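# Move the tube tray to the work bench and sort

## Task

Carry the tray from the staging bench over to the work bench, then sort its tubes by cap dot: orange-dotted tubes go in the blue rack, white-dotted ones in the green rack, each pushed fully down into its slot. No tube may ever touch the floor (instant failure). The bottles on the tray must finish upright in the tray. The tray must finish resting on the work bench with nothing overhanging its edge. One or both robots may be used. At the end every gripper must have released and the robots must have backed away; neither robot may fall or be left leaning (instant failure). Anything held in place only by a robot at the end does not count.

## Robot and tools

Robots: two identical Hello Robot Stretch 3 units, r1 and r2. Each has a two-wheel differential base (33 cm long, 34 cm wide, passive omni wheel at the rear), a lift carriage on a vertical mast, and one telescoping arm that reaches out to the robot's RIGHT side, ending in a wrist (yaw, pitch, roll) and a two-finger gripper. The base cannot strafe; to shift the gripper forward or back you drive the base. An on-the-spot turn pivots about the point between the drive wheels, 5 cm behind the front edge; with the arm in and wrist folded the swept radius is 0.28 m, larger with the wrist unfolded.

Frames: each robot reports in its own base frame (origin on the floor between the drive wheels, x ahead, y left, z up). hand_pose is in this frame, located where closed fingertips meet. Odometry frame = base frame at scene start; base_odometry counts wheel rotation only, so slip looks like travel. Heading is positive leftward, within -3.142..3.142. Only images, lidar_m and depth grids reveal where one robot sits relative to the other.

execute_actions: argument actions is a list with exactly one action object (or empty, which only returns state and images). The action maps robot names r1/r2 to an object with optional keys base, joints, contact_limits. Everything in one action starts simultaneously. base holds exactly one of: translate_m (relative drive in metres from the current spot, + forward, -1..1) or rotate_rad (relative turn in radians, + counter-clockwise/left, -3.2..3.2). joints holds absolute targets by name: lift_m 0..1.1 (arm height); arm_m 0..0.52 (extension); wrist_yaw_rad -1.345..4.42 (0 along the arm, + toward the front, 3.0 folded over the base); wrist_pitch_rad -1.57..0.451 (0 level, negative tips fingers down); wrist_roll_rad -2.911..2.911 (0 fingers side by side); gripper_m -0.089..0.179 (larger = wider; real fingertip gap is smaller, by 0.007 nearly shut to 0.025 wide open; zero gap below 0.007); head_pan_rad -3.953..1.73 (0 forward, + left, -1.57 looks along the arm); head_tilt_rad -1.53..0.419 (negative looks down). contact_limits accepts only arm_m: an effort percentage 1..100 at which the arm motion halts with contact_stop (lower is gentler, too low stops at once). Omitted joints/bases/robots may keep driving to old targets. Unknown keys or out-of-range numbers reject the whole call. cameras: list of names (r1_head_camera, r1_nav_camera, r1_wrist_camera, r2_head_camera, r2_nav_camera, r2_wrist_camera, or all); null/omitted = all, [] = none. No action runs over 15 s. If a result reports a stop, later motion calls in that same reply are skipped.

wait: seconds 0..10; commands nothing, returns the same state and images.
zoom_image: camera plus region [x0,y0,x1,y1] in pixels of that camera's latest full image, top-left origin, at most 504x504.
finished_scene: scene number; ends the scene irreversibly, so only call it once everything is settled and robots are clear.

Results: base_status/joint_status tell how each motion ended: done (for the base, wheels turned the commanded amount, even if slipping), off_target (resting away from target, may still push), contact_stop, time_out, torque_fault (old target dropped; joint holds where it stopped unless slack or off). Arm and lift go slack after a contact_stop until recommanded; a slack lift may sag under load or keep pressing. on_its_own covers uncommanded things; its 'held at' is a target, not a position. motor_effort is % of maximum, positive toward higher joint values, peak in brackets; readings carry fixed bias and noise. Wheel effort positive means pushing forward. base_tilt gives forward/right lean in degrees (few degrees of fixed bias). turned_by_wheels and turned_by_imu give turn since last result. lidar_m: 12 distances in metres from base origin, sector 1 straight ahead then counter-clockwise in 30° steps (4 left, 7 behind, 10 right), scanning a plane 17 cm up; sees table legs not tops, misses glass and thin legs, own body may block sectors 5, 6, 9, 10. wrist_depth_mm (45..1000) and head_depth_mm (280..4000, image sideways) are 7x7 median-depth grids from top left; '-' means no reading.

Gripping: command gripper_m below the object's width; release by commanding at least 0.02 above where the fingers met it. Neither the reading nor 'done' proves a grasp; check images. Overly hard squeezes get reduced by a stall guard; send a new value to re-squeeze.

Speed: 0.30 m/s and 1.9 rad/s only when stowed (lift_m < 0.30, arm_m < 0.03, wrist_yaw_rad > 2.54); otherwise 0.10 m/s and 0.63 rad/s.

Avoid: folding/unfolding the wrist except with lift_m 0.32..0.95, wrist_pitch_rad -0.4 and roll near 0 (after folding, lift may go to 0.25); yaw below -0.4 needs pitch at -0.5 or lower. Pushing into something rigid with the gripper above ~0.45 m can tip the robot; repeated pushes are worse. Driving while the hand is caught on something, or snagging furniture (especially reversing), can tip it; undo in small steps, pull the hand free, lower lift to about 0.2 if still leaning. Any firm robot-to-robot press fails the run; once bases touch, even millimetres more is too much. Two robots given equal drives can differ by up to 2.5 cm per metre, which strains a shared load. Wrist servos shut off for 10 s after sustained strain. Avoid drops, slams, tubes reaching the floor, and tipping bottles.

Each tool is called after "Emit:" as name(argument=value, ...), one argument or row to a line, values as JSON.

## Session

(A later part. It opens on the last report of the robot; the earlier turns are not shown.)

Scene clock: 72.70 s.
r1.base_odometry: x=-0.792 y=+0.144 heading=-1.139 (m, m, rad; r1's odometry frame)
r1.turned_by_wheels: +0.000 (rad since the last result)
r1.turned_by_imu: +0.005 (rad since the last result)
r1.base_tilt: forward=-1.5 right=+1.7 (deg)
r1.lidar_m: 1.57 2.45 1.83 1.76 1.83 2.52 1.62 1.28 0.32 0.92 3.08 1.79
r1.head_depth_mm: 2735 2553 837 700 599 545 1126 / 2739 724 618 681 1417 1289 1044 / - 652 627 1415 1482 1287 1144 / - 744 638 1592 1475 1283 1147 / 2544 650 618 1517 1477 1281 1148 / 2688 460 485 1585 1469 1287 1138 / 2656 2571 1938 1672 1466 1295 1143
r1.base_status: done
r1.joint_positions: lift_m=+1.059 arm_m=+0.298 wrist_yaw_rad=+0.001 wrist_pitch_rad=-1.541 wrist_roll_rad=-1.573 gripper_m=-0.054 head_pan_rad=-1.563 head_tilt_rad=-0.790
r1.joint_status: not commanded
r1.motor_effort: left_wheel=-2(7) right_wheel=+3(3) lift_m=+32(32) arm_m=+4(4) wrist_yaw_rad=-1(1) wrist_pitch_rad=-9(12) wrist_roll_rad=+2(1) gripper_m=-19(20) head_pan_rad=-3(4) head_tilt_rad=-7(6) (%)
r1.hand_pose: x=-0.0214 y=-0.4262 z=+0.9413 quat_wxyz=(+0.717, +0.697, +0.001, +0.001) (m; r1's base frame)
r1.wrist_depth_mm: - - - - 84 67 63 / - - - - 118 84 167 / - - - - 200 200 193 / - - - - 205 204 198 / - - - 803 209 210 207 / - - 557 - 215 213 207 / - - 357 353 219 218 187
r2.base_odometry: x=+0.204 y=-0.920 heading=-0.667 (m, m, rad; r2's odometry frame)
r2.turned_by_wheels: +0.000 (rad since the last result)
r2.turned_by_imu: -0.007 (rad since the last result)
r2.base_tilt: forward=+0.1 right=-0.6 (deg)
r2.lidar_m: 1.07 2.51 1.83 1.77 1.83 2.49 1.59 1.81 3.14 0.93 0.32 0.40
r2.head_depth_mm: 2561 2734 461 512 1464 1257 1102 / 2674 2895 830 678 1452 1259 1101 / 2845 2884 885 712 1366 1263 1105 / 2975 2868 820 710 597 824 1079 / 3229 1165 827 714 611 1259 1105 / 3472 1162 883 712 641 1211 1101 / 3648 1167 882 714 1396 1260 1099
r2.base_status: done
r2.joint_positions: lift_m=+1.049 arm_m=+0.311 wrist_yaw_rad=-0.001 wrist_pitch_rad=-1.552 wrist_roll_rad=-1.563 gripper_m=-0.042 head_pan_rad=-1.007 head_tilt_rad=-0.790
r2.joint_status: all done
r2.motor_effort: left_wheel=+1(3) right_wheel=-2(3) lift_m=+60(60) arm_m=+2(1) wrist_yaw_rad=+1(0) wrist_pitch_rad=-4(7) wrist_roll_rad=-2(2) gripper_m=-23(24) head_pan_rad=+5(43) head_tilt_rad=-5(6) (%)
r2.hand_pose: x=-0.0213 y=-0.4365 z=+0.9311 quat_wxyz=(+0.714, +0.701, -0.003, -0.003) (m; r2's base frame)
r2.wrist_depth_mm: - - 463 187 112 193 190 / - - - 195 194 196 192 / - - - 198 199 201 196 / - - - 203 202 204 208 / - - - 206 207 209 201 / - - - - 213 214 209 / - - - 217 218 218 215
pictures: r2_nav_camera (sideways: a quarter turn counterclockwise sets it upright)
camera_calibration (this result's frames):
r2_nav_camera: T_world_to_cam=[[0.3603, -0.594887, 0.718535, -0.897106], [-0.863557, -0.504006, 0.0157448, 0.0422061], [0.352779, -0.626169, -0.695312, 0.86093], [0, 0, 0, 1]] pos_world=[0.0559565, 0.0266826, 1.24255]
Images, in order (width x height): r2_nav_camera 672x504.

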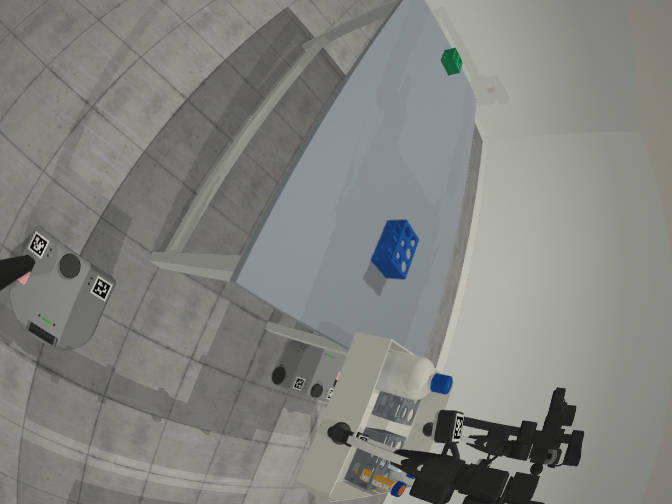

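Emit:
execute_actions(
  actions=[
    {"r1":{"base":{"rotate_rad":-0.007}},"r2":{"base":{"rotate_rad":0.006},"joints":{"head_pan_rad":-1.57}}},
  ],
  cameras=[],
)

Emit:
execute_actions(
  actions=[
    {"r1":{"base":{"translate_m":-0.75}},"r2":{"base":{"translate_m":0.755}}},
  ],
  cameras=[],
)

Emit:
execute_actions(
  actions=[
    {"r1":{"joints":{"lift_m":0.937}},"r2":{"joints":{"lift_m":0.927}}},
  ],
  cameras=["r1_head_camera"],
)

Emit:
execute_actions(
  actions=[
    {"r1":{"joints":{"gripper_m":0.058}},"r2":{"joints":{"gripper_m":0.058}}},
  ],
  cameras=[],
)

Emit:
execute_actions(
  actions=[
    {"r1":{"joints":{"lift_m":1.095}},"r2":{"joints":{"lift_m":1.05}}},
  ],
  cameras=[],
)

Emit:
execute_actions(
  actions=[
    {"r1":{"base":{"translate_m":0.075},"joints":{"arm_m":0.467}},"r2":{"base":{"translate_m":-0.09},"joints":{"arm_m":0.2}}},
  ],
  cameras=["r1_wrist_camera","r1_head_camera"],
)

Scene clock: 74.43 s.
r1.base_odometry: x=-0.792 y=+0.144 heading=-1.146 (m, m, rad; r1's odometry frame)
r1.turned_by_wheels: -0.007 (rad since the last result)
r1.turned_by_imu: -0.007 (rad since the last result)
r1.base_tilt: forward=-1.4 right=+1.6 (deg)
r1.lidar_m: 1.57 2.48 1.83 1.76 1.83 2.51 1.61 1.29 0.32 0.92 3.08 1.79
r1.head_depth_mm: 2729 2552 841 701 599 546 1144 / 2712 777 619 682 1414 1260 1034 / - 641 626 1387 1471 1284 1149 / - 758 636 1581 1462 1280 1143 / 1219 650 618 1535 1470 1284 1141 / 2662 458 484 1599 1471 1284 1139 / 2679 2572 1957 1671 1467 1286 1142
r1.base_status: done
r1.joint_positions: lift_m=+1.059 arm_m=+0.298 wrist_yaw_rad=+0.001 wrist_pitch_rad=-1.542 wrist_roll_rad=-1.573 gripper_m=-0.054 head_pan_rad=-1.563 head_tilt_rad=-0.790
r1.joint_status: not commanded
r1.motor_effort: left_wheel=-1(5) right_wheel=+2(3) lift_m=+32(32) arm_m=+3(4) wrist_yaw_rad=-1(1) wrist_pitch_rad=-9(9) wrist_roll_rad=+2(2) gripper_m=-19(19) head_pan_rad=-4(4) head_tilt_rad=-7(6) (%)
r1.hand_pose: x=-0.0214 y=-0.4261 z=+0.9413 quat_wxyz=(+0.717, +0.697, +0.001, +0.001) (m; r1's base frame)
r1.wrist_depth_mm: - - - - 83 66 63 / - - - - 117 87 168 / - - - - 200 200 193 / - - - - 204 204 197 / - - - 779 208 208 206 / - - 552 - 213 214 206 / - - 355 355 218 219 187
r2.base_odometry: x=+0.204 y=-0.920 heading=-0.661 (m, m, rad; r2's odometry frame)
r2.turned_by_wheels: +0.006 (rad since the last result)
r2.turned_by_imu: +0.006 (rad since the last result)
r2.base_tilt: forward=-0.1 right=-0.8 (deg)
r2.lidar_m: 1.09 2.51 1.83 1.76 1.82 2.51 1.59 1.81 3.11 0.93 0.32 0.40
r2.head_depth_mm: 2588 2816 2174 1761 1460 1259 1104 / - 2773 628 1618 1458 1255 1105 / - - 636 1627 1471 1262 1103 / 647 786 648 1549 1468 1260 1105 / 2589 2801 611 1298 1461 1263 1082 / 2566 2707 478 658 641 732 1046 / 2561 2777 884 711 596 546 1064
r2.base_status: done
r2.joint_positions: lift_m=+1.049 arm_m=+0.311 wrist_yaw_rad=-0.001 wrist_pitch_rad=-1.552 wrist_roll_rad=-1.563 gripper_m=-0.042 head_pan_rad=-1.563 head_tilt_rad=-0.790
r2.joint_status: all done
r2.motor_effort: left_wheel=+0(1) right_wheel=-1(3) lift_m=+60(60) arm_m=+1(1) wrist_yaw_rad=+1(1) wrist_pitch_rad=-4(5) wrist_roll_rad=-2(2) gripper_m=-23(23) head_pan_rad=-3(43) head_tilt_rad=-5(5) (%)
r2.hand_pose: x=-0.0213 y=-0.4364 z=+0.9311 quat_wxyz=(+0.713, +0.701, -0.003, -0.003) (m; r2's base frame)
r2.wrist_depth_mm: - - 459 188 113 190 187 / - - - 194 193 195 192 / - - - 198 198 201 197 / - - - 203 203 205 206 / - - - 205 208 209 205 / - - - - 211 214 209 / - - - 218 218 220 214
pictures: none
No camera images: the call's "cameras" was empty. Leave "cameras" out to get every camera's image.

Scene clock: 83.57 s.
r1.base_odometry: x=-1.101 y=+0.827 heading=-1.146 (m, m, rad; r1's odometry frame)
r1.turned_by_wheels: +0.000 (rad since the last result)
r1.turned_by_imu: +0.004 (rad since the last result)
r1.base_tilt: forward=-1.5 right=+1.7 (deg)
r1.lidar_m: 2.31 2.49 1.83 1.76 1.83 2.51 2.93 0.89 0.94 0.91 0.94 0.59
r1.head_depth_mm: 2720 2609 843 700 600 544 1144 / 2750 727 618 667 600 546 1141 / - 652 626 667 599 544 1145 / - 741 636 668 599 544 1142 / 1220 648 618 669 600 544 1141 / 2699 458 484 653 601 534 1146 / 2661 2548 772 685 599 534 1141
r1.base_status: done
r1.joint_positions: lift_m=+1.059 arm_m=+0.298 wrist_yaw_rad=+0.001 wrist_pitch_rad=-1.543 wrist_roll_rad=-1.573 gripper_m=-0.054 head_pan_rad=-1.563 head_tilt_rad=-0.790
r1.joint_status: not commanded
r1.motor_effort: left_wheel=-2(6) right_wheel=+2(3) lift_m=+32(32) arm_m=+4(3) wrist_yaw_rad=+0(1) wrist_pitch_rad=-8(9) wrist_roll_rad=+2(1) gripper_m=-19(19) head_pan_rad=-3(3) head_tilt_rad=-6(6) (%)
r1.hand_pose: x=-0.0214 y=-0.4257 z=+0.9414 quat_wxyz=(+0.716, +0.698, +0.001, +0.001) (m; r1's base frame)
r1.wrist_depth_mm: - - 314 309 83 66 63 / - - 319 317 117 86 167 / - - 327 325 200 200 192 / - 338 331 330 205 204 196 / - - 343 338 209 209 206 / - - 348 - 213 213 206 / - - 357 354 219 218 186
r2.base_odometry: x=+0.800 y=-1.383 heading=-0.661 (m, m, rad; r2's odometry frame)
r2.turned_by_wheels: +0.000 (rad since the last result)
r2.turned_by_imu: -0.007 (rad since the last result)
r2.base_tilt: forward=+0.0 right=-0.9 (deg)
r2.lidar_m: 2.95 2.51 1.83 1.76 1.83 2.50 2.33 0.40 0.29 0.28 0.29 0.39
r2.head_depth_mm: 2580 2819 887 711 597 548 1062 / - 2763 625 657 596 546 1070 / - - 637 658 599 546 1068 / 647 785 649 657 597 546 1067 / 2583 2794 611 657 597 546 1066 / 2567 2785 477 658 597 546 1066 / 2573 2806 884 715 595 545 1060
r2.base_status: done
r2.joint_positions: lift_m=+1.049 arm_m=+0.311 wrist_yaw_rad=-0.001 wrist_pitch_rad=-1.554 wrist_roll_rad=-1.563 gripper_m=-0.042 head_pan_rad=-1.563 head_tilt_rad=-0.790
r2.joint_status: not commanded
r2.motor_effort: left_wheel=+1(3) right_wheel=-1(3) lift_m=+60(60) arm_m=+2(1) wrist_yaw_rad=+1(1) wrist_pitch_rad=-3(4) wrist_roll_rad=-2(2) gripper_m=-22(23) head_pan_rad=-4(5) head_tilt_rad=-5(5) (%)
r2.hand_pose: x=-0.0213 y=-0.4360 z=+0.9312 quat_wxyz=(+0.713, +0.701, -0.003, -0.003) (m; r2's base frame)
r2.wrist_depth_mm: - 304 306 186 112 191 189 / - 311 315 194 193 195 192 / - 318 319 197 198 201 196 / - 324 329 203 203 205 206 / - 328 335 205 207 211 203 / - 341 341 - 212 214 209 / - 345 352 217 218 219 215
pictures: none
No camera images: the call's "cameras" was empty. Leave "cameras" out to get every camera's image.

Scene clock: 85.53 s.
r1.base_odometry: x=-1.101 y=+0.827 heading=-1.146 (m, m, rad; r1's odometry frame)
r1.turned_by_wheels: +0.000 (rad since the last result)
r1.turned_by_imu: +0.000 (rad since the last result)
r1.base_tilt: forward=-1.4 right=+1.6 (deg)
r1.lidar_m: 2.31 2.50 1.83 1.76 1.83 2.51 2.93 0.89 0.94 0.91 0.94 0.59
r1.head_depth_mm: 2680 - 797 699 601 544 1141 / 2603 - 813 641 599 543 1141 / - - 727 694 600 544 1140 / 2567 - - 695 601 546 1155 / 688 1009 867 603 599 544 1145 / 2656 2577 722 590 599 534 1143 / 2653 2583 840 697 598 534 1143
r1.base_status: not commanded
r1.joint_positions: lift_m=+0.937 arm_m=+0.298 wrist_yaw_rad=+0.001 wrist_pitch_rad=-1.544 wrist_roll_rad=-1.573 gripper_m=-0.054 head_pan_rad=-1.563 head_tilt_rad=-0.790
r1.joint_status: all done
r1.motor_effort: left_wheel=-2(2) right_wheel=+2(2) lift_m=+23(31) arm_m=+3(3) wrist_yaw_rad=-1(1) wrist_pitch_rad=-8(8) wrist_roll_rad=+2(2) gripper_m=-19(19) head_pan_rad=-5(4) head_tilt_rad=-6(7) (%)
r1.hand_pose: x=-0.0214 y=-0.4256 z=+0.8189 quat_wxyz=(+0.716, +0.698, +0.001, +0.001) (m; r1's base frame)
r1.wrist_depth_mm: 198 197 197 195 83 66 63 / 203 202 201 198 117 86 167 / 207 206 205 204 200 199 192 / 213 211 210 208 204 204 196 / - 215 214 213 208 208 205 / - 221 220 - 213 212 205 / - 226 225 223 219 217 185
r2.base_odometry: x=+0.800 y=-1.383 heading=-0.661 (m, m, rad; r2's odometry frame)
r2.turned_by_wheels: +0.000 (rad since the last result)
r2.turned_by_imu: +0.000 (rad since the last result)
r2.base_tilt: forward=-0.1 right=-0.7 (deg)
r2.lidar_m: 2.94 2.51 1.83 1.76 1.83 2.50 2.33 0.40 0.29 0.28 0.29 0.39
r2.head_depth_mm: 2564 - - 714 598 547 1066 / 2542 - 857 692 598 547 1064 / 2541 - - 705 597 547 1068 / 658 760 847 705 596 547 1065 / 643 2779 867 606 596 546 1061 / 2558 2789 854 617 597 547 1067 / 2596 2786 882 713 596 544 1066
r2.base_status: not commanded
r2.joint_positions: lift_m=+0.927 arm_m=+0.311 wrist_yaw_rad=-0.001 wrist_pitch_rad=-1.554 wrist_roll_rad=-1.563 gripper_m=-0.042 head_pan_rad=-1.563 head_tilt_rad=-0.790
r2.joint_status: all done
r2.motor_effort: left_wheel=+0(1) right_wheel=-2(1) lift_m=+25(56) arm_m=+1(1) wrist_yaw_rad=+0(1) wrist_pitch_rad=-3(3) wrist_roll_rad=-2(2) gripper_m=-23(22) head_pan_rad=-4(4) head_tilt_rad=-5(6) (%)
r2.hand_pose: x=-0.0213 y=-0.4358 z=+0.8095 quat_wxyz=(+0.713, +0.702, -0.003, -0.003) (m; r2's base frame)
r2.wrist_depth_mm: 187 189 191 187 112 190 188 / 191 194 196 192 194 195 191 / 197 198 199 198 197 201 196 / 200 201 204 204 203 204 207 / 205 207 209 205 208 208 204 / 208 212 213 - 211 215 209 / 213 215 218 217 216 220 215
pictures: r1_head_camera (sideways: a quarter turn clockwise sets it upright)
camera_calibration (this result's frames):
r1_head_camera: T_world_to_cam=[[0.0542232, 0.729341, -0.681998, 0.903886], [0.997885, -0.0641072, 0.0107808, -0.0184151], [-0.0358582, -0.68114, -0.731275, 0.912912], [0, 0, 0, 1]] pos_world=[0.00209989, -0.038601, 1.28424]
Images, in order (width x height): r1_head_camera 896x504.

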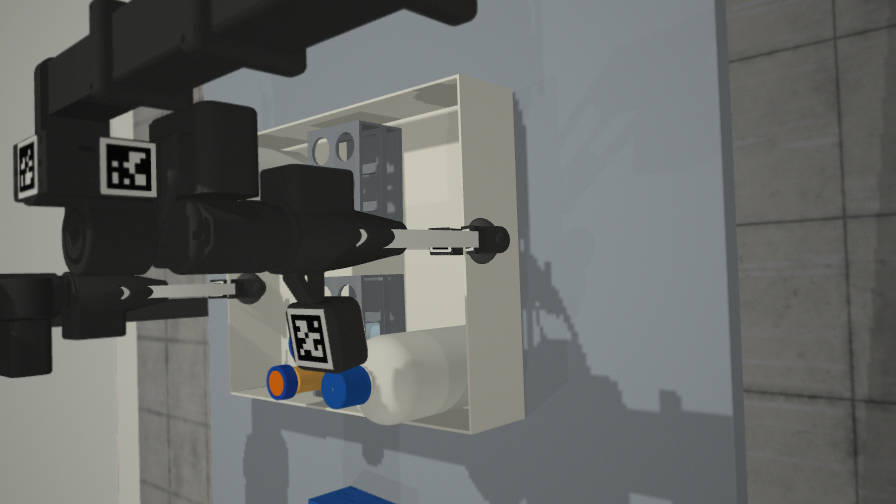

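Scene clock: 87.13 s.
r1.base_odometry: x=-1.101 y=+0.827 heading=-1.146 (m, m, rad; r1's odometry frame)
r1.turned_by_wheels: +0.000 (rad since the last result)
r1.turned_by_imu: +0.000 (rad since the last result)
r1.base_tilt: forward=-1.5 right=+1.6 (deg)
r1.lidar_m: 2.31 2.50 1.83 1.76 1.83 2.51 2.93 0.89 0.94 0.91 0.94 0.59
r1.head_depth_mm: 2664 - 796 701 600 545 1146 / 2597 - 808 655 600 544 1144 / - - 732 694 602 545 1142 / 2603 - - 697 597 545 1150 / 687 1010 862 617 601 545 1147 / 2659 2551 723 591 600 534 1144 / 2699 2562 838 698 598 534 1144
r1.base_status: not commanded
r1.joint_positions: lift_m=+0.937 arm_m=+0.298 wrist_yaw_rad=+0.001 wrist_pitch_rad=-1.546 wrist_roll_rad=-1.573 gripper_m=+0.058 head_pan_rad=-1.563 head_tilt_rad=-0.790
r1.joint_status: all done
r1.motor_effort: left_wheel=-2(2) right_wheel=+2(2) lift_m=+22(23) arm_m=+3(4) wrist_yaw_rad=-1(1) wrist_pitch_rad=-6(7) wrist_roll_rad=+1(1) gripper_m=+0(79) head_pan_rad=-4(4) head_tilt_rad=-7(6) (%)
r1.hand_pose: x=-0.0214 y=-0.4249 z=+0.8189 quat_wxyz=(+0.715, +0.699, +0.001, +0.001) (m; r1's base frame)
r1.wrist_depth_mm: 200 199 197 195 84 68 65 / 204 202 202 200 117 86 169 / 209 207 205 204 202 201 194 / 213 211 209 209 207 205 199 / - 216 216 214 210 211 209 / - 222 - 220 - 215 207 / - 226 226 223 221 218 189
r2.base_odometry: x=+0.800 y=-1.383 heading=-0.661 (m, m, rad; r2's odometry frame)
r2.turned_by_wheels: +0.000 (rad since the last result)
r2.turned_by_imu: +0.000 (rad since the last result)
r2.base_tilt: forward=+0.0 right=-0.7 (deg)
r2.lidar_m: 2.94 2.51 1.83 1.76 1.83 2.49 2.33 0.40 0.29 0.28 0.29 0.39
r2.head_depth_mm: 2575 - - 715 596 546 1067 / 2504 - 857 697 597 547 1065 / 2537 - - 711 599 546 1066 / 657 761 834 710 597 546 1067 / 644 2781 864 607 598 545 1062 / 2587 2800 858 619 597 545 1064 / 2586 2783 882 711 596 545 1065
r2.base_status: not commanded
r2.joint_positions: lift_m=+0.927 arm_m=+0.311 wrist_yaw_rad=-0.001 wrist_pitch_rad=-1.558 wrist_roll_rad=-1.564 gripper_m=+0.058 head_pan_rad=-1.563 head_tilt_rad=-0.790
r2.joint_status: all done
r2.motor_effort: left_wheel=+1(0) right_wheel=-1(2) lift_m=+25(25) arm_m=+1(1) wrist_yaw_rad=+1(1) wrist_pitch_rad=-2(3) wrist_roll_rad=-2(2) gripper_m=+0(96) head_pan_rad=-4(4) head_tilt_rad=-5(6) (%)
r2.hand_pose: x=-0.0213 y=-0.4350 z=+0.8095 quat_wxyz=(+0.711, +0.703, -0.003, -0.003) (m; r2's base frame)
r2.wrist_depth_mm: 187 190 191 192 112 195 193 / 193 193 196 196 197 198 194 / 197 197 200 200 201 203 200 / 202 203 203 205 205 208 209 / 204 206 208 210 209 211 203 / 209 211 - 214 - 218 195 / 215 215 219 220 220 222 216
pictures: none
No camera images: the call's "cameras" was empty. Leave "cameras" out to get every camera's image.

Scene clock: 89.40 s.
r1.base_odometry: x=-1.101 y=+0.827 heading=-1.146 (m, m, rad; r1's odometry frame)
r1.turned_by_wheels: +0.000 (rad since the last result)
r1.turned_by_imu: +0.000 (rad since the last result)
r1.base_tilt: forward=-1.4 right=+1.6 (deg)
r1.lidar_m: 2.31 2.50 1.83 1.77 1.83 2.52 2.93 0.89 0.94 0.91 0.94 0.59
r1.head_depth_mm: 2696 2597 835 700 599 544 1145 / 2741 2567 810 652 599 543 1148 / - 771 789 698 600 543 1146 / - 983 814 698 600 547 1143 / 1140 1013 741 615 599 545 1138 / 2573 2559 712 592 599 533 1144 / 2708 2586 839 698 599 532 1142
r1.base_status: not commanded
r1.joint_positions: lift_m=+1.095 arm_m=+0.298 wrist_yaw_rad=+0.001 wrist_pitch_rad=-1.547 wrist_roll_rad=-1.573 gripper_m=+0.058 head_pan_rad=-1.563 head_tilt_rad=-0.790
r1.joint_status: all done
r1.motor_effort: left_wheel=-2(2) right_wheel=+2(2) lift_m=+27(28) arm_m=+4(3) wrist_yaw_rad=-1(1) wrist_pitch_rad=-6(6) wrist_roll_rad=+2(1) gripper_m=+0(0) head_pan_rad=-3(3) head_tilt_rad=-6(7) (%)
r1.hand_pose: x=-0.0214 y=-0.4247 z=+0.9767 quat_wxyz=(+0.715, +0.699, +0.001, +0.001) (m; r1's base frame)
r1.wrist_depth_mm: - - 347 342 211 302 287 / - - 352 353 213 292 343 / - - 362 361 356 299 354 / - - 370 368 369 335 362 / - - 377 377 369 312 368 / - - - 386 - 323 343 / - - 397 393 358 324 357
r2.base_odometry: x=+0.800 y=-1.383 heading=-0.661 (m, m, rad; r2's odometry frame)
r2.turned_by_wheels: +0.000 (rad since the last result)
r2.turned_by_imu: -0.001 (rad since the last result)
r2.base_tilt: forward=+0.1 right=-0.7 (deg)
r2.lidar_m: 2.94 2.51 1.83 1.76 1.83 2.50 2.32 0.40 0.29 0.28 0.29 0.39
r2.head_depth_mm: 2566 2817 884 713 597 545 1065 / - 2777 886 695 596 545 1066 / - - 729 711 599 546 1065 / 652 1244 860 692 599 546 1070 / 2578 2782 844 607 597 546 1067 / 2571 2760 857 618 597 547 1062 / 2585 2789 887 714 597 545 1064
r2.base_status: not commanded
r2.joint_positions: lift_m=+1.049 arm_m=+0.311 wrist_yaw_rad=-0.001 wrist_pitch_rad=-1.558 wrist_roll_rad=-1.564 gripper_m=+0.058 head_pan_rad=-1.563 head_tilt_rad=-0.790
r2.joint_status: all done
r2.motor_effort: left_wheel=+0(0) right_wheel=-1(2) lift_m=+53(54) arm_m=+1(1) wrist_yaw_rad=+1(1) wrist_pitch_rad=-2(2) wrist_roll_rad=-2(2) gripper_m=+0(0) head_pan_rad=-5(5) head_tilt_rad=-5(6) (%)
r2.hand_pose: x=-0.0213 y=-0.4348 z=+0.9315 quat_wxyz=(+0.711, +0.703, -0.003, -0.003) (m; r2's base frame)
r2.wrist_depth_mm: - 303 308 275 173 285 260 / - 307 316 314 321 289 290 / - 318 323 321 328 297 301 / - 324 330 332 332 329 336 / - 332 338 336 339 312 325 / - 341 - 344 - 311 263 / - - 353 351 301 282 292
pictures: none
No camera images: the call's "cameras" was empty. Leave "cameras" out to get every camera's image.

Scene clock: 91.90 s.
r1.base_odometry: x=-1.070 y=+0.759 heading=-1.146 (m, m, rad; r1's odometry frame)
r1.turned_by_wheels: +0.000 (rad since the last result)
r1.turned_by_imu: +0.000 (rad since the last result)
r1.base_tilt: forward=-1.4 right=+1.7 (deg)
r1.lidar_m: 2.23 2.49 1.83 1.76 1.83 2.51 2.99 0.96 0.94 0.91 0.94 0.52
r1.head_depth_mm: 2716 2615 818 653 599 544 1144 / 2727 775 784 697 598 545 1143 / 2737 2558 838 700 598 545 1145 / 2770 2697 740 602 599 542 1140 / 2572 1298 722 609 600 543 1140 / 2663 2569 840 698 600 534 1141 / 2657 2615 843 700 598 534 1142
r1.base_status: done
r1.joint_positions: lift_m=+1.095 arm_m=+0.467 wrist_yaw_rad=+0.001 wrist_pitch_rad=-1.548 wrist_roll_rad=-1.572 gripper_m=+0.058 head_pan_rad=-1.563 head_tilt_rad=-0.790
r1.joint_status: all done
r1.motor_effort: left_wheel=-2(3) right_wheel=+2(5) lift_m=+27(27) arm_m=+4(3) wrist_yaw_rad=-1(0) wrist_pitch_rad=-5(6) wrist_roll_rad=+1(2) gripper_m=+0(0) head_pan_rad=-3(3) head_tilt_rad=-6(7) (%)
r1.hand_pose: x=-0.0214 y=-0.5935 z=+0.9767 quat_wxyz=(+0.715, +0.699, +0.001, +0.000) (m; r1's base frame)
r1.wrist_depth_mm: 351 348 347 344 343 340 343 / 354 355 356 350 350 349 348 / 368 358 308 301 352 345 356 / 377 199 295 303 361 359 364 / 382 380 375 368 371 368 374 / 395 386 - 351 - 369 378 / - 397 395 329 381 321 385
r2.base_odometry: x=+0.729 y=-1.328 heading=-0.661 (m, m, rad; r2's odometry frame)
r2.turned_by_wheels: +0.000 (rad since the last result)
r2.turned_by_imu: +0.000 (rad since the last result)
r2.base_tilt: forward=+0.0 right=-0.8 (deg)
r2.lidar_m: 3.02 2.51 1.83 1.77 1.83 2.49 2.24 0.40 0.29 0.28 0.29 0.40
r2.head_depth_mm: - 2620 886 696 597 545 1068 / - 2759 856 714 597 546 1061 / - - - 694 590 545 1067 / 507 734 726 711 596 546 1067 / 2469 2726 750 709 598 546 1067 / 2600 2810 816 623 599 546 1066 / 2567 2785 887 597 596 544 1064
r2.base_status: done
r2.joint_positions: lift_m=+1.049 arm_m=+0.200 wrist_yaw_rad=-0.001 wrist_pitch_rad=-1.559 wrist_roll_rad=-1.564 gripper_m=+0.058 head_pan_rad=-1.563 head_tilt_rad=-0.790
r2.joint_status: all done
r2.motor_effort: left_wheel=+1(2) right_wheel=-2(6) lift_m=+52(53) arm_m=-4(5) wrist_yaw_rad=+0(0) wrist_pitch_rad=-2(3) wrist_roll_rad=-2(2) gripper_m=+1(1) head_pan_rad=-5(3) head_tilt_rad=-5(6) (%)
r2.hand_pose: x=-0.0213 y=-0.3243 z=+0.9315 quat_wxyz=(+0.711, +0.703, -0.002, -0.003) (m; r2's base frame)
r2.wrist_depth_mm: - - 312 311 313 314 313 / - - 318 318 317 317 323 / - - 324 321 326 331 329 / - - 329 333 331 338 333 / - - 337 339 337 316 309 / - - - 348 - 356 354 / - - 357 356 359 363 348
pictures: r1_head_camera (sideways: a quarter turn clockwise sets it upright), r1_wrist_camera
camera_calibration (this result's frames):
r1_head_camera: T_world_to_cam=[[0.0542247, 0.729357, -0.681981, 0.903863], [0.997885, -0.0641098, 0.0107791, -0.0184129], [-0.0358598, -0.681122, -0.731291, 0.912933], [0, 0, 0, 1]] pos_world=[0.0020998, -0.0386006, 1.28424]
r1_wrist_camera: T_world_to_cam=[[0.0055359, -0.999975, 0.00429259, -0.591911], [-0.990049, -0.00487722, 0.140639, -0.122632], [-0.140615, -0.00502844, -0.990052, 1.12369], [0, 0, 0, 1]] pos_world=[0.039872, -0.586844, 1.1323]
Images, in order (width x height): r1_head_camera 896x504, r1_wrist_camera 644x364.

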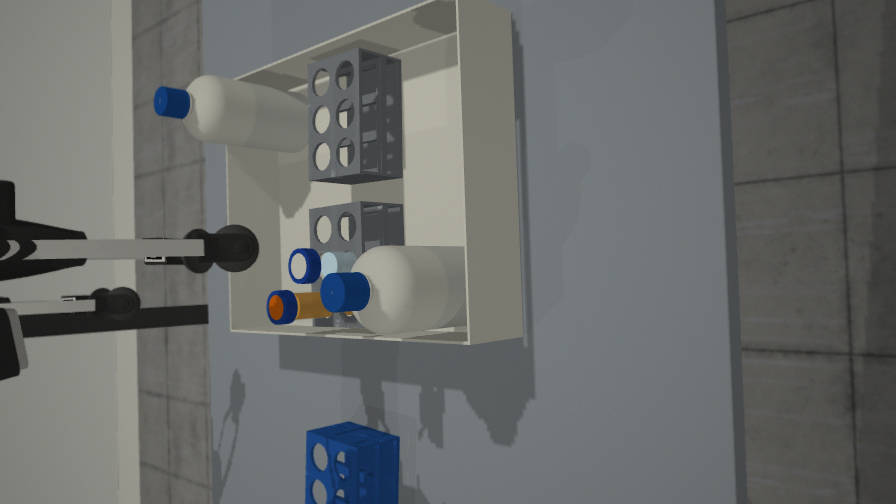

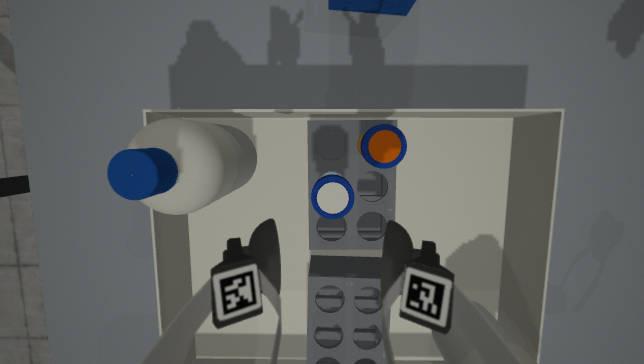

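Emit:
execute_actions(
  actions=[
    {"r1":{"base":{"translate_m":0.011},"joints":{"arm_m":0.469,"lift_m":0.998}}},
  ],
  cameras=["r1_wrist_camera"],
)

Emit:
execute_actions(
  actions=[
    {"r1":{"joints":{"gripper_m":0}}},
  ],
  cameras=[],
)

Emit:
execute_actions(
  actions=[
    {"r1":{"joints":{"lift_m":1.095}}},
  ],
  cameras=["r1_wrist_camera","r1_head_camera"],
)

Emit:
execute_actions(
  actions=[
    {"r1":{"base":{"translate_m":-0.25}},"r2":{"joints":{"arm_m":0.3}}},
  ],
  cameras=[],
)

Emit:
execute_actions(
  actions=[
    {"r1":{"base":{"translate_m":-0.2}},"r2":{"joints":{"arm_m":0.482}}},
  ],
  cameras=["r2_wrist_camera","r1_head_camera"],
)

Scene clock: 94.73 s.
r1.base_odometry: x=-1.065 y=+0.749 heading=-1.147 (m, m, rad; r1's odometry frame)
r1.turned_by_wheels: +0.000 (rad since the last result)
r1.turned_by_imu: +0.000 (rad since the last result)
r1.base_tilt: forward=-1.4 right=+1.7 (deg)
r1.lidar_m: 2.22 2.50 1.83 1.76 1.83 2.51 2.99 0.98 0.95 0.91 0.95 0.51
r1.head_depth_mm: - 2607 804 651 599 544 1146 / 2686 780 787 697 600 545 1137 / 2737 2558 835 694 599 544 1144 / - 1015 697 587 601 544 1141 / 1211 1012 771 651 600 542 1143 / 2658 2547 842 698 601 533 1144 / 2640 2570 838 700 600 533 1143
r1.base_status: done
r1.joint_positions: lift_m=+0.998 arm_m=+0.469 wrist_yaw_rad=+0.001 wrist_pitch_rad=-1.548 wrist_roll_rad=-1.572 gripper_m=+0.058 head_pan_rad=-1.563 head_tilt_rad=-0.790
r1.joint_status: all done
r1.motor_effort: left_wheel=-2(4) right_wheel=+2(6) lift_m=+18(25) arm_m=+4(3) wrist_yaw_rad=-1(0) wrist_pitch_rad=-5(5) wrist_roll_rad=+1(2) gripper_m=+0(0) head_pan_rad=-3(4) head_tilt_rad=-6(6) (%)
r1.hand_pose: x=-0.0214 y=-0.5955 z=+0.8803 quat_wxyz=(+0.715, +0.699, +0.001, +0.000) (m; r1's base frame)
r1.wrist_depth_mm: 256 255 255 256 253 251 251 / 261 262 260 261 259 258 257 / 200 222 264 223 225 262 239 / 128 141 268 239 147 266 239 / 128 141 274 158 270 272 240 / 216 276 - 219 - 278 239 / 292 260 287 251 269 284 240
r2.base_odometry: x=+0.729 y=-1.328 heading=-0.661 (m, m, rad; r2's odometry frame)
r2.turned_by_wheels: +0.000 (rad since the last result)
r2.turned_by_imu: -0.001 (rad since the last result)
r2.base_tilt: forward=-0.1 right=-0.7 (deg)
r2.lidar_m: 3.03 2.51 1.82 1.76 1.82 2.49 2.24 0.40 0.29 0.28 0.29 0.40
r2.head_depth_mm: - 2619 890 696 598 546 1063 / - 2760 857 713 599 547 1062 / - - - 694 589 547 1067 / 490 568 707 708 598 546 1069 / 482 2752 752 708 596 546 1069 / 2588 2806 817 623 596 545 1067 / 2566 2799 888 597 598 546 1067
r2.base_status: not commanded
r2.joint_positions: lift_m=+1.049 arm_m=+0.200 wrist_yaw_rad=-0.001 wrist_pitch_rad=-1.559 wrist_roll_rad=-1.564 gripper_m=+0.058 head_pan_rad=-1.563 head_tilt_rad=-0.790
r2.joint_status: not commanded
r2.motor_effort: left_wheel=+0(0) right_wheel=-2(2) lift_m=+53(53) arm_m=-4(5) wrist_yaw_rad=+1(1) wrist_pitch_rad=-2(2) wrist_roll_rad=-2(2) gripper_m=+0(0) head_pan_rad=-4(3) head_tilt_rad=-5(6) (%)
r2.hand_pose: x=-0.0213 y=-0.3243 z=+0.9315 quat_wxyz=(+0.711, +0.703, -0.002, -0.003) (m; r2's base frame)
r2.wrist_depth_mm: - - 312 312 310 315 314 / - - 319 319 321 319 319 / - - 322 324 325 327 327 / - - 328 332 331 336 332 / - - 333 336 341 317 309 / - - - 351 - 350 355 / - - 353 355 355 365 349
pictures: r1_wrist_camera
camera_calibration (this result's frames):
r1_wrist_camera: T_world_to_cam=[[0.00553595, -0.999976, 0.00426005, -0.593466], [-0.990049, -0.00488186, 0.140639, -0.109079], [-0.140615, -0.00499622, -0.990052, 1.0282], [0, 0, 0, 1]] pos_world=[0.039872, -0.588847, 1.03584]
Images, in order (width x height): r1_wrist_camera 644x364.

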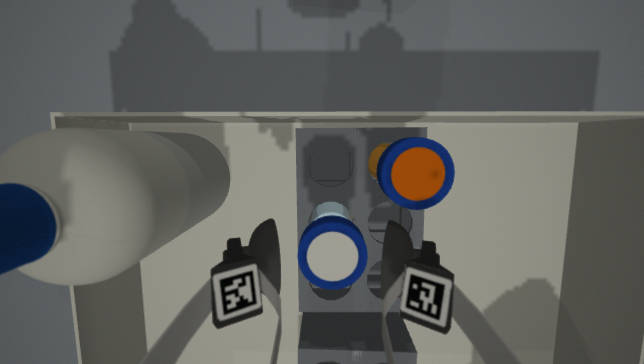

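Scene clock: 95.80 s.
r1.base_odometry: x=-1.065 y=+0.749 heading=-1.147 (m, m, rad; r1's odometry frame)
r1.turned_by_wheels: +0.000 (rad since the last result)
r1.turned_by_imu: +0.000 (rad since the last result)
r1.base_tilt: forward=-1.4 right=+1.6 (deg)
r1.lidar_m: 2.22 2.50 1.83 1.76 1.83 2.51 3.01 0.97 0.94 0.91 0.95 0.51
r1.head_depth_mm: - 2536 808 651 601 543 1139 / 2733 782 789 697 599 544 1147 / 2787 2553 836 699 600 545 1141 / - 1007 707 583 602 544 1140 / 1213 1014 773 648 598 543 1149 / 2692 2569 841 697 600 532 1139 / 2680 2565 843 699 599 532 1139
r1.base_status: not commanded
r1.joint_positions: lift_m=+0.998 arm_m=+0.469 wrist_yaw_rad=+0.001 wrist_pitch_rad=-1.548 wrist_roll_rad=-1.572 gripper_m=+0.001 head_pan_rad=-1.563 head_tilt_rad=-0.790
r1.joint_status: all done
r1.motor_effort: left_wheel=-2(2) right_wheel=+2(2) lift_m=+18(18) arm_m=+4(4) wrist_yaw_rad=-1(1) wrist_pitch_rad=-5(5) wrist_roll_rad=+1(1) gripper_m=-12(85) head_pan_rad=-3(4) head_tilt_rad=-6(6) (%)
r1.hand_pose: x=-0.0214 y=-0.5955 z=+0.8803 quat_wxyz=(+0.715, +0.699, +0.001, +0.000) (m; r1's base frame)
r1.wrist_depth_mm: 257 256 256 256 253 252 251 / 262 262 262 259 259 259 256 / 200 221 263 222 224 262 239 / 128 141 267 239 147 268 240 / 128 141 275 150 270 272 238 / 218 277 282 185 279 278 240 / 293 277 288 250 251 285 240
r2.base_odometry: x=+0.729 y=-1.328 heading=-0.661 (m, m, rad; r2's odometry frame)
r2.turned_by_wheels: +0.000 (rad since the last result)
r2.turned_by_imu: +0.000 (rad since the last result)
r2.base_tilt: forward=+0.1 right=-0.8 (deg)
r2.lidar_m: 3.02 2.50 1.83 1.76 1.83 2.50 2.24 0.40 0.29 0.28 0.29 0.40
r2.head_depth_mm: - 2644 890 696 597 546 1070 / - 2730 858 712 597 546 1061 / - - - 696 592 546 1063 / 489 569 710 709 598 548 1068 / 482 2746 749 709 598 546 1063 / 2564 2801 817 624 598 546 1063 / 2553 2786 886 598 596 545 1068
r2.base_status: not commanded
r2.joint_positions: lift_m=+1.049 arm_m=+0.200 wrist_yaw_rad=-0.001 wrist_pitch_rad=-1.559 wrist_roll_rad=-1.564 gripper_m=+0.058 head_pan_rad=-1.563 head_tilt_rad=-0.790
r2.joint_status: not commanded
r2.motor_effort: left_wheel=+1(1) right_wheel=-1(2) lift_m=+52(53) arm_m=-5(4) wrist_yaw_rad=+1(0) wrist_pitch_rad=-2(3) wrist_roll_rad=-2(2) gripper_m=+0(0) head_pan_rad=-4(4) head_tilt_rad=-5(5) (%)
r2.hand_pose: x=-0.0213 y=-0.3243 z=+0.9315 quat_wxyz=(+0.711, +0.703, -0.002, -0.003) (m; r2's base frame)
r2.wrist_depth_mm: - - 311 313 311 317 315 / - - 320 316 317 322 325 / - - 323 327 325 323 328 / - - 328 332 333 335 329 / - - 338 336 339 314 309 / - - - 350 - 352 358 / - - 350 353 360 362 351
pictures: none
No camera images: the call's "cameras" was empty. Leave "cameras" out to get every camera's image.

Scene clock: 97.50 s.
r1.base_odometry: x=-1.065 y=+0.749 heading=-1.147 (m, m, rad; r1's odometry frame)
r1.turned_by_wheels: +0.000 (rad since the last result)
r1.turned_by_imu: +0.000 (rad since the last result)
r1.base_tilt: forward=-1.4 right=+1.7 (deg)
r1.lidar_m: 2.22 2.50 1.83 1.77 1.83 2.51 3.00 0.98 0.94 0.91 0.94 0.51
r1.head_depth_mm: 2750 2597 806 653 601 545 1138 / 2706 782 788 696 601 545 1149 / 2696 2590 836 697 598 546 1144 / 2739 2661 700 588 602 544 1146 / 1228 1317 772 649 600 545 1145 / 2669 2553 838 698 599 534 1146 / 2679 2542 838 700 600 533 1143
r1.base_status: not commanded
r1.joint_positions: lift_m=+1.095 arm_m=+0.469 wrist_yaw_rad=+0.001 wrist_pitch_rad=-1.548 wrist_roll_rad=-1.572 gripper_m=+0.001 head_pan_rad=-1.563 head_tilt_rad=-0.790
r1.joint_status: all done
r1.motor_effort: left_wheel=-2(2) right_wheel=+2(2) lift_m=+27(29) arm_m=+3(4) wrist_yaw_rad=-1(0) wrist_pitch_rad=-5(5) wrist_roll_rad=+2(1) gripper_m=-12(12) head_pan_rad=-4(4) head_tilt_rad=-7(6) (%)
r1.hand_pose: x=-0.0214 y=-0.5955 z=+0.9767 quat_wxyz=(+0.715, +0.699, +0.001, +0.000) (m; r1's base frame)
r1.wrist_depth_mm: 352 347 346 345 344 344 339 / 356 355 356 352 350 349 348 / 366 360 358 355 357 353 355 / 374 205 271 308 363 360 362 / 381 373 374 151 370 361 369 / 394 383 384 237 376 375 380 / - 396 395 346 387 339 386
r2.base_odometry: x=+0.729 y=-1.328 heading=-0.661 (m, m, rad; r2's odometry frame)
r2.turned_by_wheels: +0.000 (rad since the last result)
r2.turned_by_imu: +0.000 (rad since the last result)
r2.base_tilt: forward=+0.0 right=-0.8 (deg)
r2.lidar_m: 3.03 2.51 1.83 1.76 1.83 2.49 2.24 0.40 0.29 0.28 0.29 0.39
r2.head_depth_mm: - 2645 885 696 598 547 1065 / - 2743 857 712 597 547 1068 / - - - 694 591 546 1063 / 502 619 754 710 597 547 1067 / 2519 2760 751 711 596 546 1066 / 2563 2795 820 623 598 546 1065 / 2560 2778 881 598 597 545 1062
r2.base_status: not commanded
r2.joint_positions: lift_m=+1.049 arm_m=+0.200 wrist_yaw_rad=-0.001 wrist_pitch_rad=-1.559 wrist_roll_rad=-1.564 gripper_m=+0.058 head_pan_rad=-1.563 head_tilt_rad=-0.790
r2.joint_status: not commanded
r2.motor_effort: left_wheel=+0(0) right_wheel=-1(2) lift_m=+53(53) arm_m=-5(4) wrist_yaw_rad=+1(1) wrist_pitch_rad=-2(3) wrist_roll_rad=-2(2) gripper_m=+0(1) head_pan_rad=-3(4) head_tilt_rad=-5(5) (%)
r2.hand_pose: x=-0.0213 y=-0.3243 z=+0.9315 quat_wxyz=(+0.711, +0.703, -0.002, -0.003) (m; r2's base frame)
r2.wrist_depth_mm: - - 314 312 310 311 313 / - - 318 319 319 320 324 / - - 322 323 325 331 329 / - - 329 331 327 332 332 / - - 335 340 338 316 308 / - - - 346 - 354 355 / - - 354 358 362 361 350
pictures: r1_head_camera (sideways: a quarter turn clockwise sets it upright), r1_wrist_camera
camera_calibration (this result's frames):
r1_head_camera: T_world_to_cam=[[0.0542248, 0.729357, -0.681981, 0.903863], [0.997885, -0.0641099, 0.0107791, -0.0184129], [-0.0358599, -0.681123, -0.731291, 0.912933], [0, 0, 0, 1]] pos_world=[0.00209979, -0.0386006, 1.28424]
r1_wrist_camera: T_world_to_cam=[[0.00553575, -0.999976, 0.00424562, -0.593859], [-0.990049, -0.00488369, 0.140639, -0.122644], [-0.140615, -0.00498192, -0.990052, 1.1237], [0, 0, 0, 1]] pos_world=[0.039872, -0.588846, 1.13229]
Images, in order (width x height): r1_head_camera 896x504, r1_wrist_camera 644x364.

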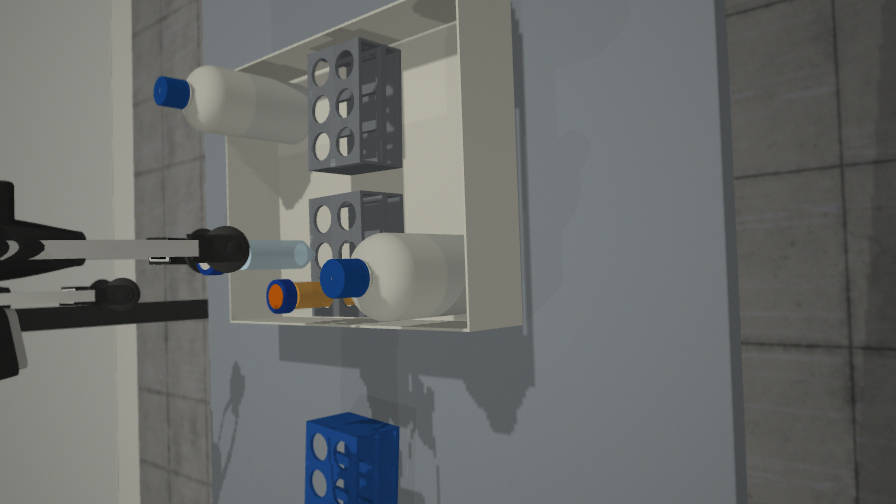

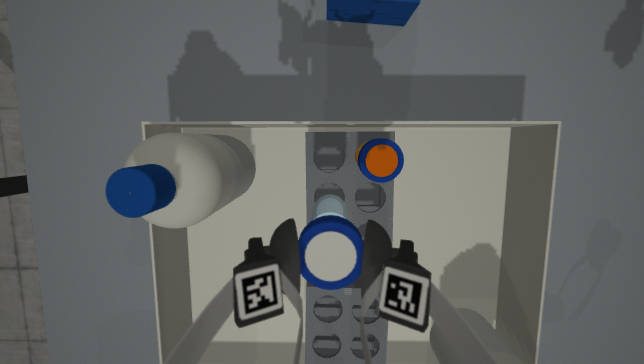

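Scene clock: 101.17 s.
r1.base_odometry: x=-1.168 y=+0.977 heading=-1.147 (m, m, rad; r1's odometry frame)
r1.turned_by_wheels: +0.000 (rad since the last result)
r1.turned_by_imu: +0.001 (rad since the last result)
r1.base_tilt: forward=-1.5 right=+1.7 (deg)
r1.lidar_m: 2.48 2.51 1.82 1.76 1.83 2.52 2.77 0.74 0.94 0.91 0.94 0.74
r1.head_depth_mm: 2727 2557 841 699 600 545 1135 / 2703 2578 837 699 602 544 1147 / 2692 2556 842 699 600 544 1147 / 2747 2654 811 700 597 544 1140 / 2685 773 780 698 600 535 1142 / 2715 2583 813 697 601 534 1144 / 2560 2469 780 696 599 535 1146
r1.base_status: done
r1.joint_positions: lift_m=+1.095 arm_m=+0.469 wrist_yaw_rad=+0.001 wrist_pitch_rad=-1.548 wrist_roll_rad=-1.572 gripper_m=+0.001 head_pan_rad=-1.563 head_tilt_rad=-0.790
r1.joint_status: not commanded
r1.motor_effort: left_wheel=-2(7) right_wheel=+2(3) lift_m=+27(27) arm_m=+4(4) wrist_yaw_rad=+0(1) wrist_pitch_rad=-5(5) wrist_roll_rad=+1(1) gripper_m=-12(12) head_pan_rad=-4(4) head_tilt_rad=-7(7) (%)
r1.hand_pose: x=-0.0214 y=-0.5955 z=+0.9767 quat_wxyz=(+0.715, +0.699, +0.001, +0.000) (m; r1's base frame)
r1.wrist_depth_mm: 348 347 340 328 339 341 338 / 358 350 351 343 350 341 344 / 366 359 361 349 353 228 191 / 371 369 367 361 362 360 362 / 383 381 379 151 373 374 369 / 393 388 385 270 379 381 381 / - 396 398 394 393 390 389
r2.base_odometry: x=+0.729 y=-1.328 heading=-0.661 (m, m, rad; r2's odometry frame)
r2.turned_by_wheels: +0.000 (rad since the last result)
r2.turned_by_imu: -0.001 (rad since the last result)
r2.base_tilt: forward=-0.1 right=-0.9 (deg)
r2.lidar_m: 3.03 2.52 1.83 1.77 1.83 2.49 2.23 0.40 0.29 0.28 0.29 0.40
r2.head_depth_mm: 2591 2792 891 694 598 547 1070 / - 2796 886 712 599 547 1067 / - - 886 693 597 546 1065 / 2562 2736 785 692 598 546 1064 / 2585 2829 844 710 596 546 1064 / 2526 2700 841 624 599 546 1064 / 2525 2787 795 597 597 545 1068
r2.base_status: not commanded
r2.joint_positions: lift_m=+1.049 arm_m=+0.300 wrist_yaw_rad=-0.001 wrist_pitch_rad=-1.559 wrist_roll_rad=-1.564 gripper_m=+0.058 head_pan_rad=-1.563 head_tilt_rad=-0.790
r2.joint_status: all done
r2.motor_effort: left_wheel=+1(0) right_wheel=-1(1) lift_m=+53(53) arm_m=+2(3) wrist_yaw_rad=+1(1) wrist_pitch_rad=-2(2) wrist_roll_rad=-2(2) gripper_m=+1(0) head_pan_rad=-4(5) head_tilt_rad=-5(6) (%)
r2.hand_pose: x=-0.0213 y=-0.4236 z=+0.9315 quat_wxyz=(+0.711, +0.703, -0.002, -0.003) (m; r2's base frame)
r2.wrist_depth_mm: - 306 309 312 312 299 268 / - 311 313 316 317 318 321 / - 318 318 323 323 301 271 / - 328 329 331 328 309 275 / - 336 335 337 334 288 219 / - 341 - 346 - 354 359 / - - 352 350 359 348 367
pictures: none
No camera images: the call's "cameras" was empty. Leave "cameras" out to get every camera's image.

Scene clock: 104.50 s.
r1.base_odometry: x=-1.250 y=+1.159 heading=-1.147 (m, m, rad; r1's odometry frame)
r1.turned_by_wheels: +0.000 (rad since the last result)
r1.turned_by_imu: +0.001 (rad since the last result)
r1.base_tilt: forward=-1.4 right=+1.7 (deg)
r1.lidar_m: 2.66 2.50 1.83 1.76 1.83 2.51 2.57 0.56 0.94 0.91 0.95 0.93
r1.head_depth_mm: 2733 2579 842 700 598 545 1151 / 2713 2593 842 701 599 543 1141 / 2680 2540 835 700 601 543 1143 / 2742 2640 812 703 600 544 1143 / 2656 2535 841 699 600 535 1143 / 2667 2589 839 700 599 534 1141 / 2630 2573 773 683 599 533 1138
r1.base_status: done
r1.joint_positions: lift_m=+1.095 arm_m=+0.469 wrist_yaw_rad=+0.001 wrist_pitch_rad=-1.548 wrist_roll_rad=-1.572 gripper_m=+0.001 head_pan_rad=-1.563 head_tilt_rad=-0.790
r1.joint_status: not commanded
r1.motor_effort: left_wheel=-2(8) right_wheel=+2(3) lift_m=+27(27) arm_m=+4(4) wrist_yaw_rad=-1(1) wrist_pitch_rad=-5(5) wrist_roll_rad=+1(1) gripper_m=-11(11) head_pan_rad=-3(4) head_tilt_rad=-7(6) (%)
r1.hand_pose: x=-0.0214 y=-0.5955 z=+0.9767 quat_wxyz=(+0.715, +0.699, +0.001, +0.000) (m; r1's base frame)
r1.wrist_depth_mm: 349 348 346 345 343 341 340 / 356 352 356 351 351 349 346 / 366 364 365 359 360 359 356 / 375 373 372 366 367 365 362 / 382 380 378 151 373 376 369 / 391 389 386 270 383 380 380 / 402 395 396 392 396 392 389
r2.base_odometry: x=+0.729 y=-1.328 heading=-0.661 (m, m, rad; r2's odometry frame)
r2.turned_by_wheels: +0.000 (rad since the last result)
r2.turned_by_imu: -0.001 (rad since the last result)
r2.base_tilt: forward=+0.0 right=-0.7 (deg)
r2.lidar_m: 3.02 2.51 1.83 1.77 1.83 2.50 2.24 0.40 0.29 0.28 0.29 0.40
r2.head_depth_mm: 2584 2777 888 695 597 547 1066 / 2584 2789 886 714 597 546 1069 / 2516 2804 874 695 597 547 1066 / 2542 2817 764 710 598 545 1066 / 2540 2809 846 711 597 546 1067 / 2539 2799 842 622 597 545 1068 / 2587 2726 884 596 596 546 1063
r2.base_status: not commanded
r2.joint_positions: lift_m=+1.049 arm_m=+0.482 wrist_yaw_rad=-0.001 wrist_pitch_rad=-1.559 wrist_roll_rad=-1.564 gripper_m=+0.058 head_pan_rad=-1.563 head_tilt_rad=-0.790
r2.joint_status: all done
r2.motor_effort: left_wheel=+0(1) right_wheel=-2(2) lift_m=+53(52) arm_m=+2(3) wrist_yaw_rad=+1(1) wrist_pitch_rad=-2(2) wrist_roll_rad=-2(2) gripper_m=+0(1) head_pan_rad=-4(4) head_tilt_rad=-5(5) (%)
r2.hand_pose: x=-0.0213 y=-0.6056 z=+0.9315 quat_wxyz=(+0.711, +0.703, -0.002, -0.003) (m; r2's base frame)
r2.wrist_depth_mm: 281 304 305 252 313 311 289 / 308 309 309 311 315 318 295 / 315 310 317 262 322 323 295 / 321 322 326 296 324 229 188 / 329 302 330 215 323 266 189 / 336 338 - 346 - 353 353 / 343 344 354 349 361 361 366
pictures: r1_head_camera (sideways: a quarter turn clockwise sets it upright), r2_wrist_camera
camera_calibration (this result's frames):
r1_head_camera: T_world_to_cam=[[0.0542248, 0.729357, -0.681981, 0.903863], [0.997885, -0.0641099, 0.0107791, -0.0184129], [-0.0358599, -0.681122, -0.731291, 0.912933], [0, 0, 0, 1]] pos_world=[0.00209979, -0.0386006, 1.28424]
r2_wrist_camera: T_world_to_cam=[[-0.0508035, -0.998314, 0.0280646, -0.628449], [-0.988231, 0.0543105, 0.143005, -0.0844109], [-0.144288, -0.0204691, -0.989324, 1.06364], [0, 0, 0, 1]] pos_world=[0.0381264, -0.601034, 1.08199]
Images, in order (width x height): r1_head_camera 896x504, r2_wrist_camera 644x364.

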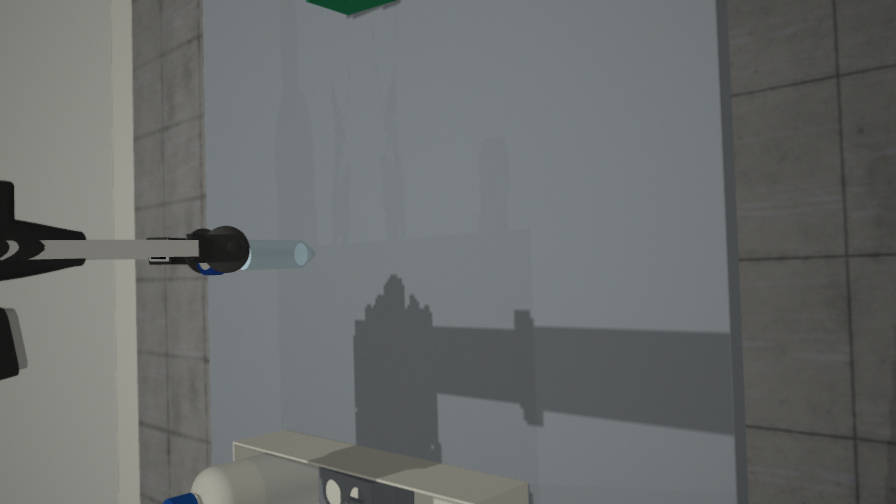

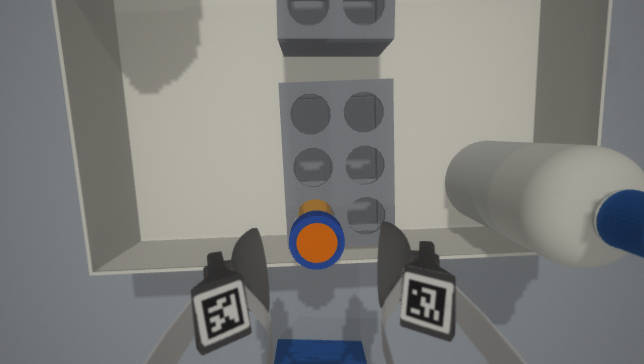

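Emit:
execute_actions(
  actions=[
    {"r1":{"base":{"translate_m":-0.32}},"r2":{"base":{"translate_m":-0.006},"joints":{"arm_m":0.478,"lift_m":0.988}}},
  ],
  cameras=["r2_wrist_camera","r1_wrist_camera"],
)

Scene clock: 109.30 s.
r1.base_odometry: x=-1.382 y=+1.451 heading=-1.147 (m, m, rad; r1's odometry frame)
r1.turned_by_wheels: +0.000 (rad since the last result)
r1.turned_by_imu: +0.002 (rad since the last result)
r1.base_tilt: forward=-1.4 right=+1.7 (deg)
r1.lidar_m: 1.24 2.49 1.83 1.76 1.83 2.34 2.25 2.33 0.31 0.91 0.94 1.29
r1.head_depth_mm: 2713 2539 2056 737 600 544 1143 / 2714 2542 839 698 600 546 987 / 2727 2557 814 701 600 544 1143 / 2805 2683 747 701 598 543 1141 / 2657 2561 839 701 600 533 1143 / 2670 2544 839 700 599 535 1140 / 2620 2552 840 698 599 535 1141
r1.base_status: done
r1.joint_positions: lift_m=+1.095 arm_m=+0.469 wrist_yaw_rad=+0.001 wrist_pitch_rad=-1.548 wrist_roll_rad=-1.572 gripper_m=+0.001 head_pan_rad=-1.563 head_tilt_rad=-0.790
r1.joint_status: not commanded
r1.motor_effort: left_wheel=-2(7) right_wheel=+2(4) lift_m=+27(27) arm_m=+4(4) wrist_yaw_rad=-1(1) wrist_pitch_rad=-5(5) wrist_roll_rad=+1(1) gripper_m=-12(12) head_pan_rad=-4(4) head_tilt_rad=-7(7) (%)
r1.hand_pose: x=-0.0214 y=-0.5955 z=+0.9767 quat_wxyz=(+0.715, +0.699, +0.001, +0.000) (m; r1's base frame)
r1.wrist_depth_mm: 348 348 347 344 344 340 340 / 356 355 353 352 353 349 350 / 366 365 362 361 360 359 355 / 373 371 371 339 365 367 364 / 382 379 379 151 373 373 374 / 393 390 388 269 383 383 378 / 403 403 396 393 392 393 390
r2.base_odometry: x=+0.724 y=-1.324 heading=-0.661 (m, m, rad; r2's odometry frame)
r2.turned_by_wheels: +0.000 (rad since the last result)
r2.turned_by_imu: -0.001 (rad since the last result)
r2.base_tilt: forward=+0.0 right=-0.7 (deg)
r2.lidar_m: 3.03 2.51 1.84 1.76 1.83 2.50 2.23 0.40 0.29 0.28 0.29 0.40
r2.head_depth_mm: - 2642 885 712 598 546 1058 / 2613 2775 887 695 596 546 1065 / - 2698 884 714 598 546 1064 / 2561 2652 757 711 598 547 1065 / 2592 2812 844 710 598 546 1067 / 2567 2812 845 691 597 546 1063 / 2569 2783 857 584 597 545 1062
r2.base_status: done
r2.joint_positions: lift_m=+0.989 arm_m=+0.478 wrist_yaw_rad=-0.001 wrist_pitch_rad=-1.559 wrist_roll_rad=-1.564 gripper_m=+0.058 head_pan_rad=-1.563 head_tilt_rad=-0.790
r2.joint_status: all done
r2.motor_effort: left_wheel=+1(1) right_wheel=-1(5) lift_m=+17(49) arm_m=-4(6) wrist_yaw_rad=+1(1) wrist_pitch_rad=-2(2) wrist_roll_rad=-2(2) gripper_m=+0(0) head_pan_rad=-4(5) head_tilt_rad=-5(5) (%)
r2.hand_pose: x=-0.0213 y=-0.6022 z=+0.8709 quat_wxyz=(+0.711, +0.703, -0.002, -0.003) (m; r2's base frame)
r2.wrist_depth_mm: 227 246 248 242 251 254 254 / 225 251 251 195 254 260 255 / 222 255 258 201 257 265 236 / 222 261 263 206 260 232 161 / 219 266 267 188 266 248 157 / 207 230 - 149 - 230 290 / 277 281 286 287 290 294 295
pictures: r1_wrist_camera, r2_wrist_camera
camera_calibration (this result's frames):
r1_wrist_camera: T_world_to_cam=[[0.00553556, -0.999976, 0.00424562, -0.593859], [-0.990049, -0.00488349, 0.140639, -0.122644], [-0.140615, -0.00498189, -0.990052, 1.1237], [0, 0, 0, 1]] pos_world=[0.039872, -0.588846, 1.13229]
r2_wrist_camera: T_world_to_cam=[[-0.0508039, -0.998316, 0.0279851, -0.623362], [-0.988231, 0.0542995, 0.14301, -0.075925], [-0.144288, -0.0203903, -0.989326, 1.00373], [0, 0, 0, 1]] pos_world=[0.0381264, -0.597723, 1.02132]
Images, in order (width x height): r1_wrist_camera 644x364, r2_wrist_camera 644x364.

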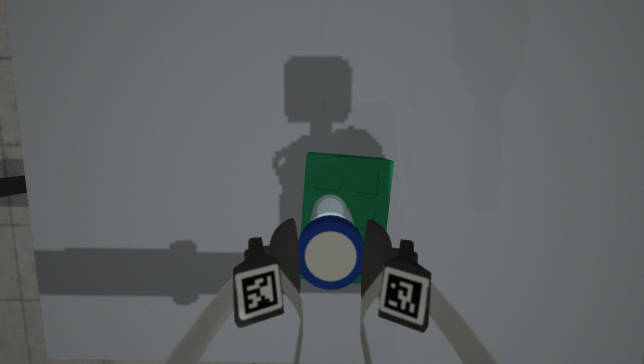

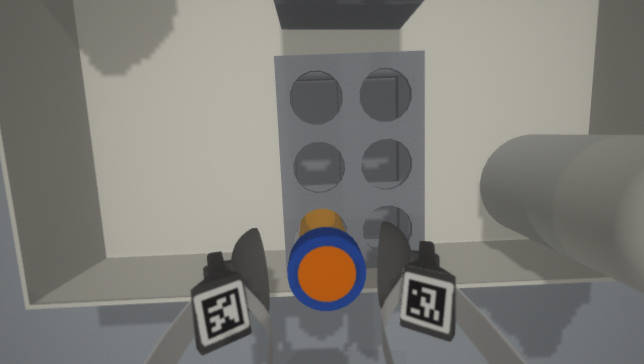

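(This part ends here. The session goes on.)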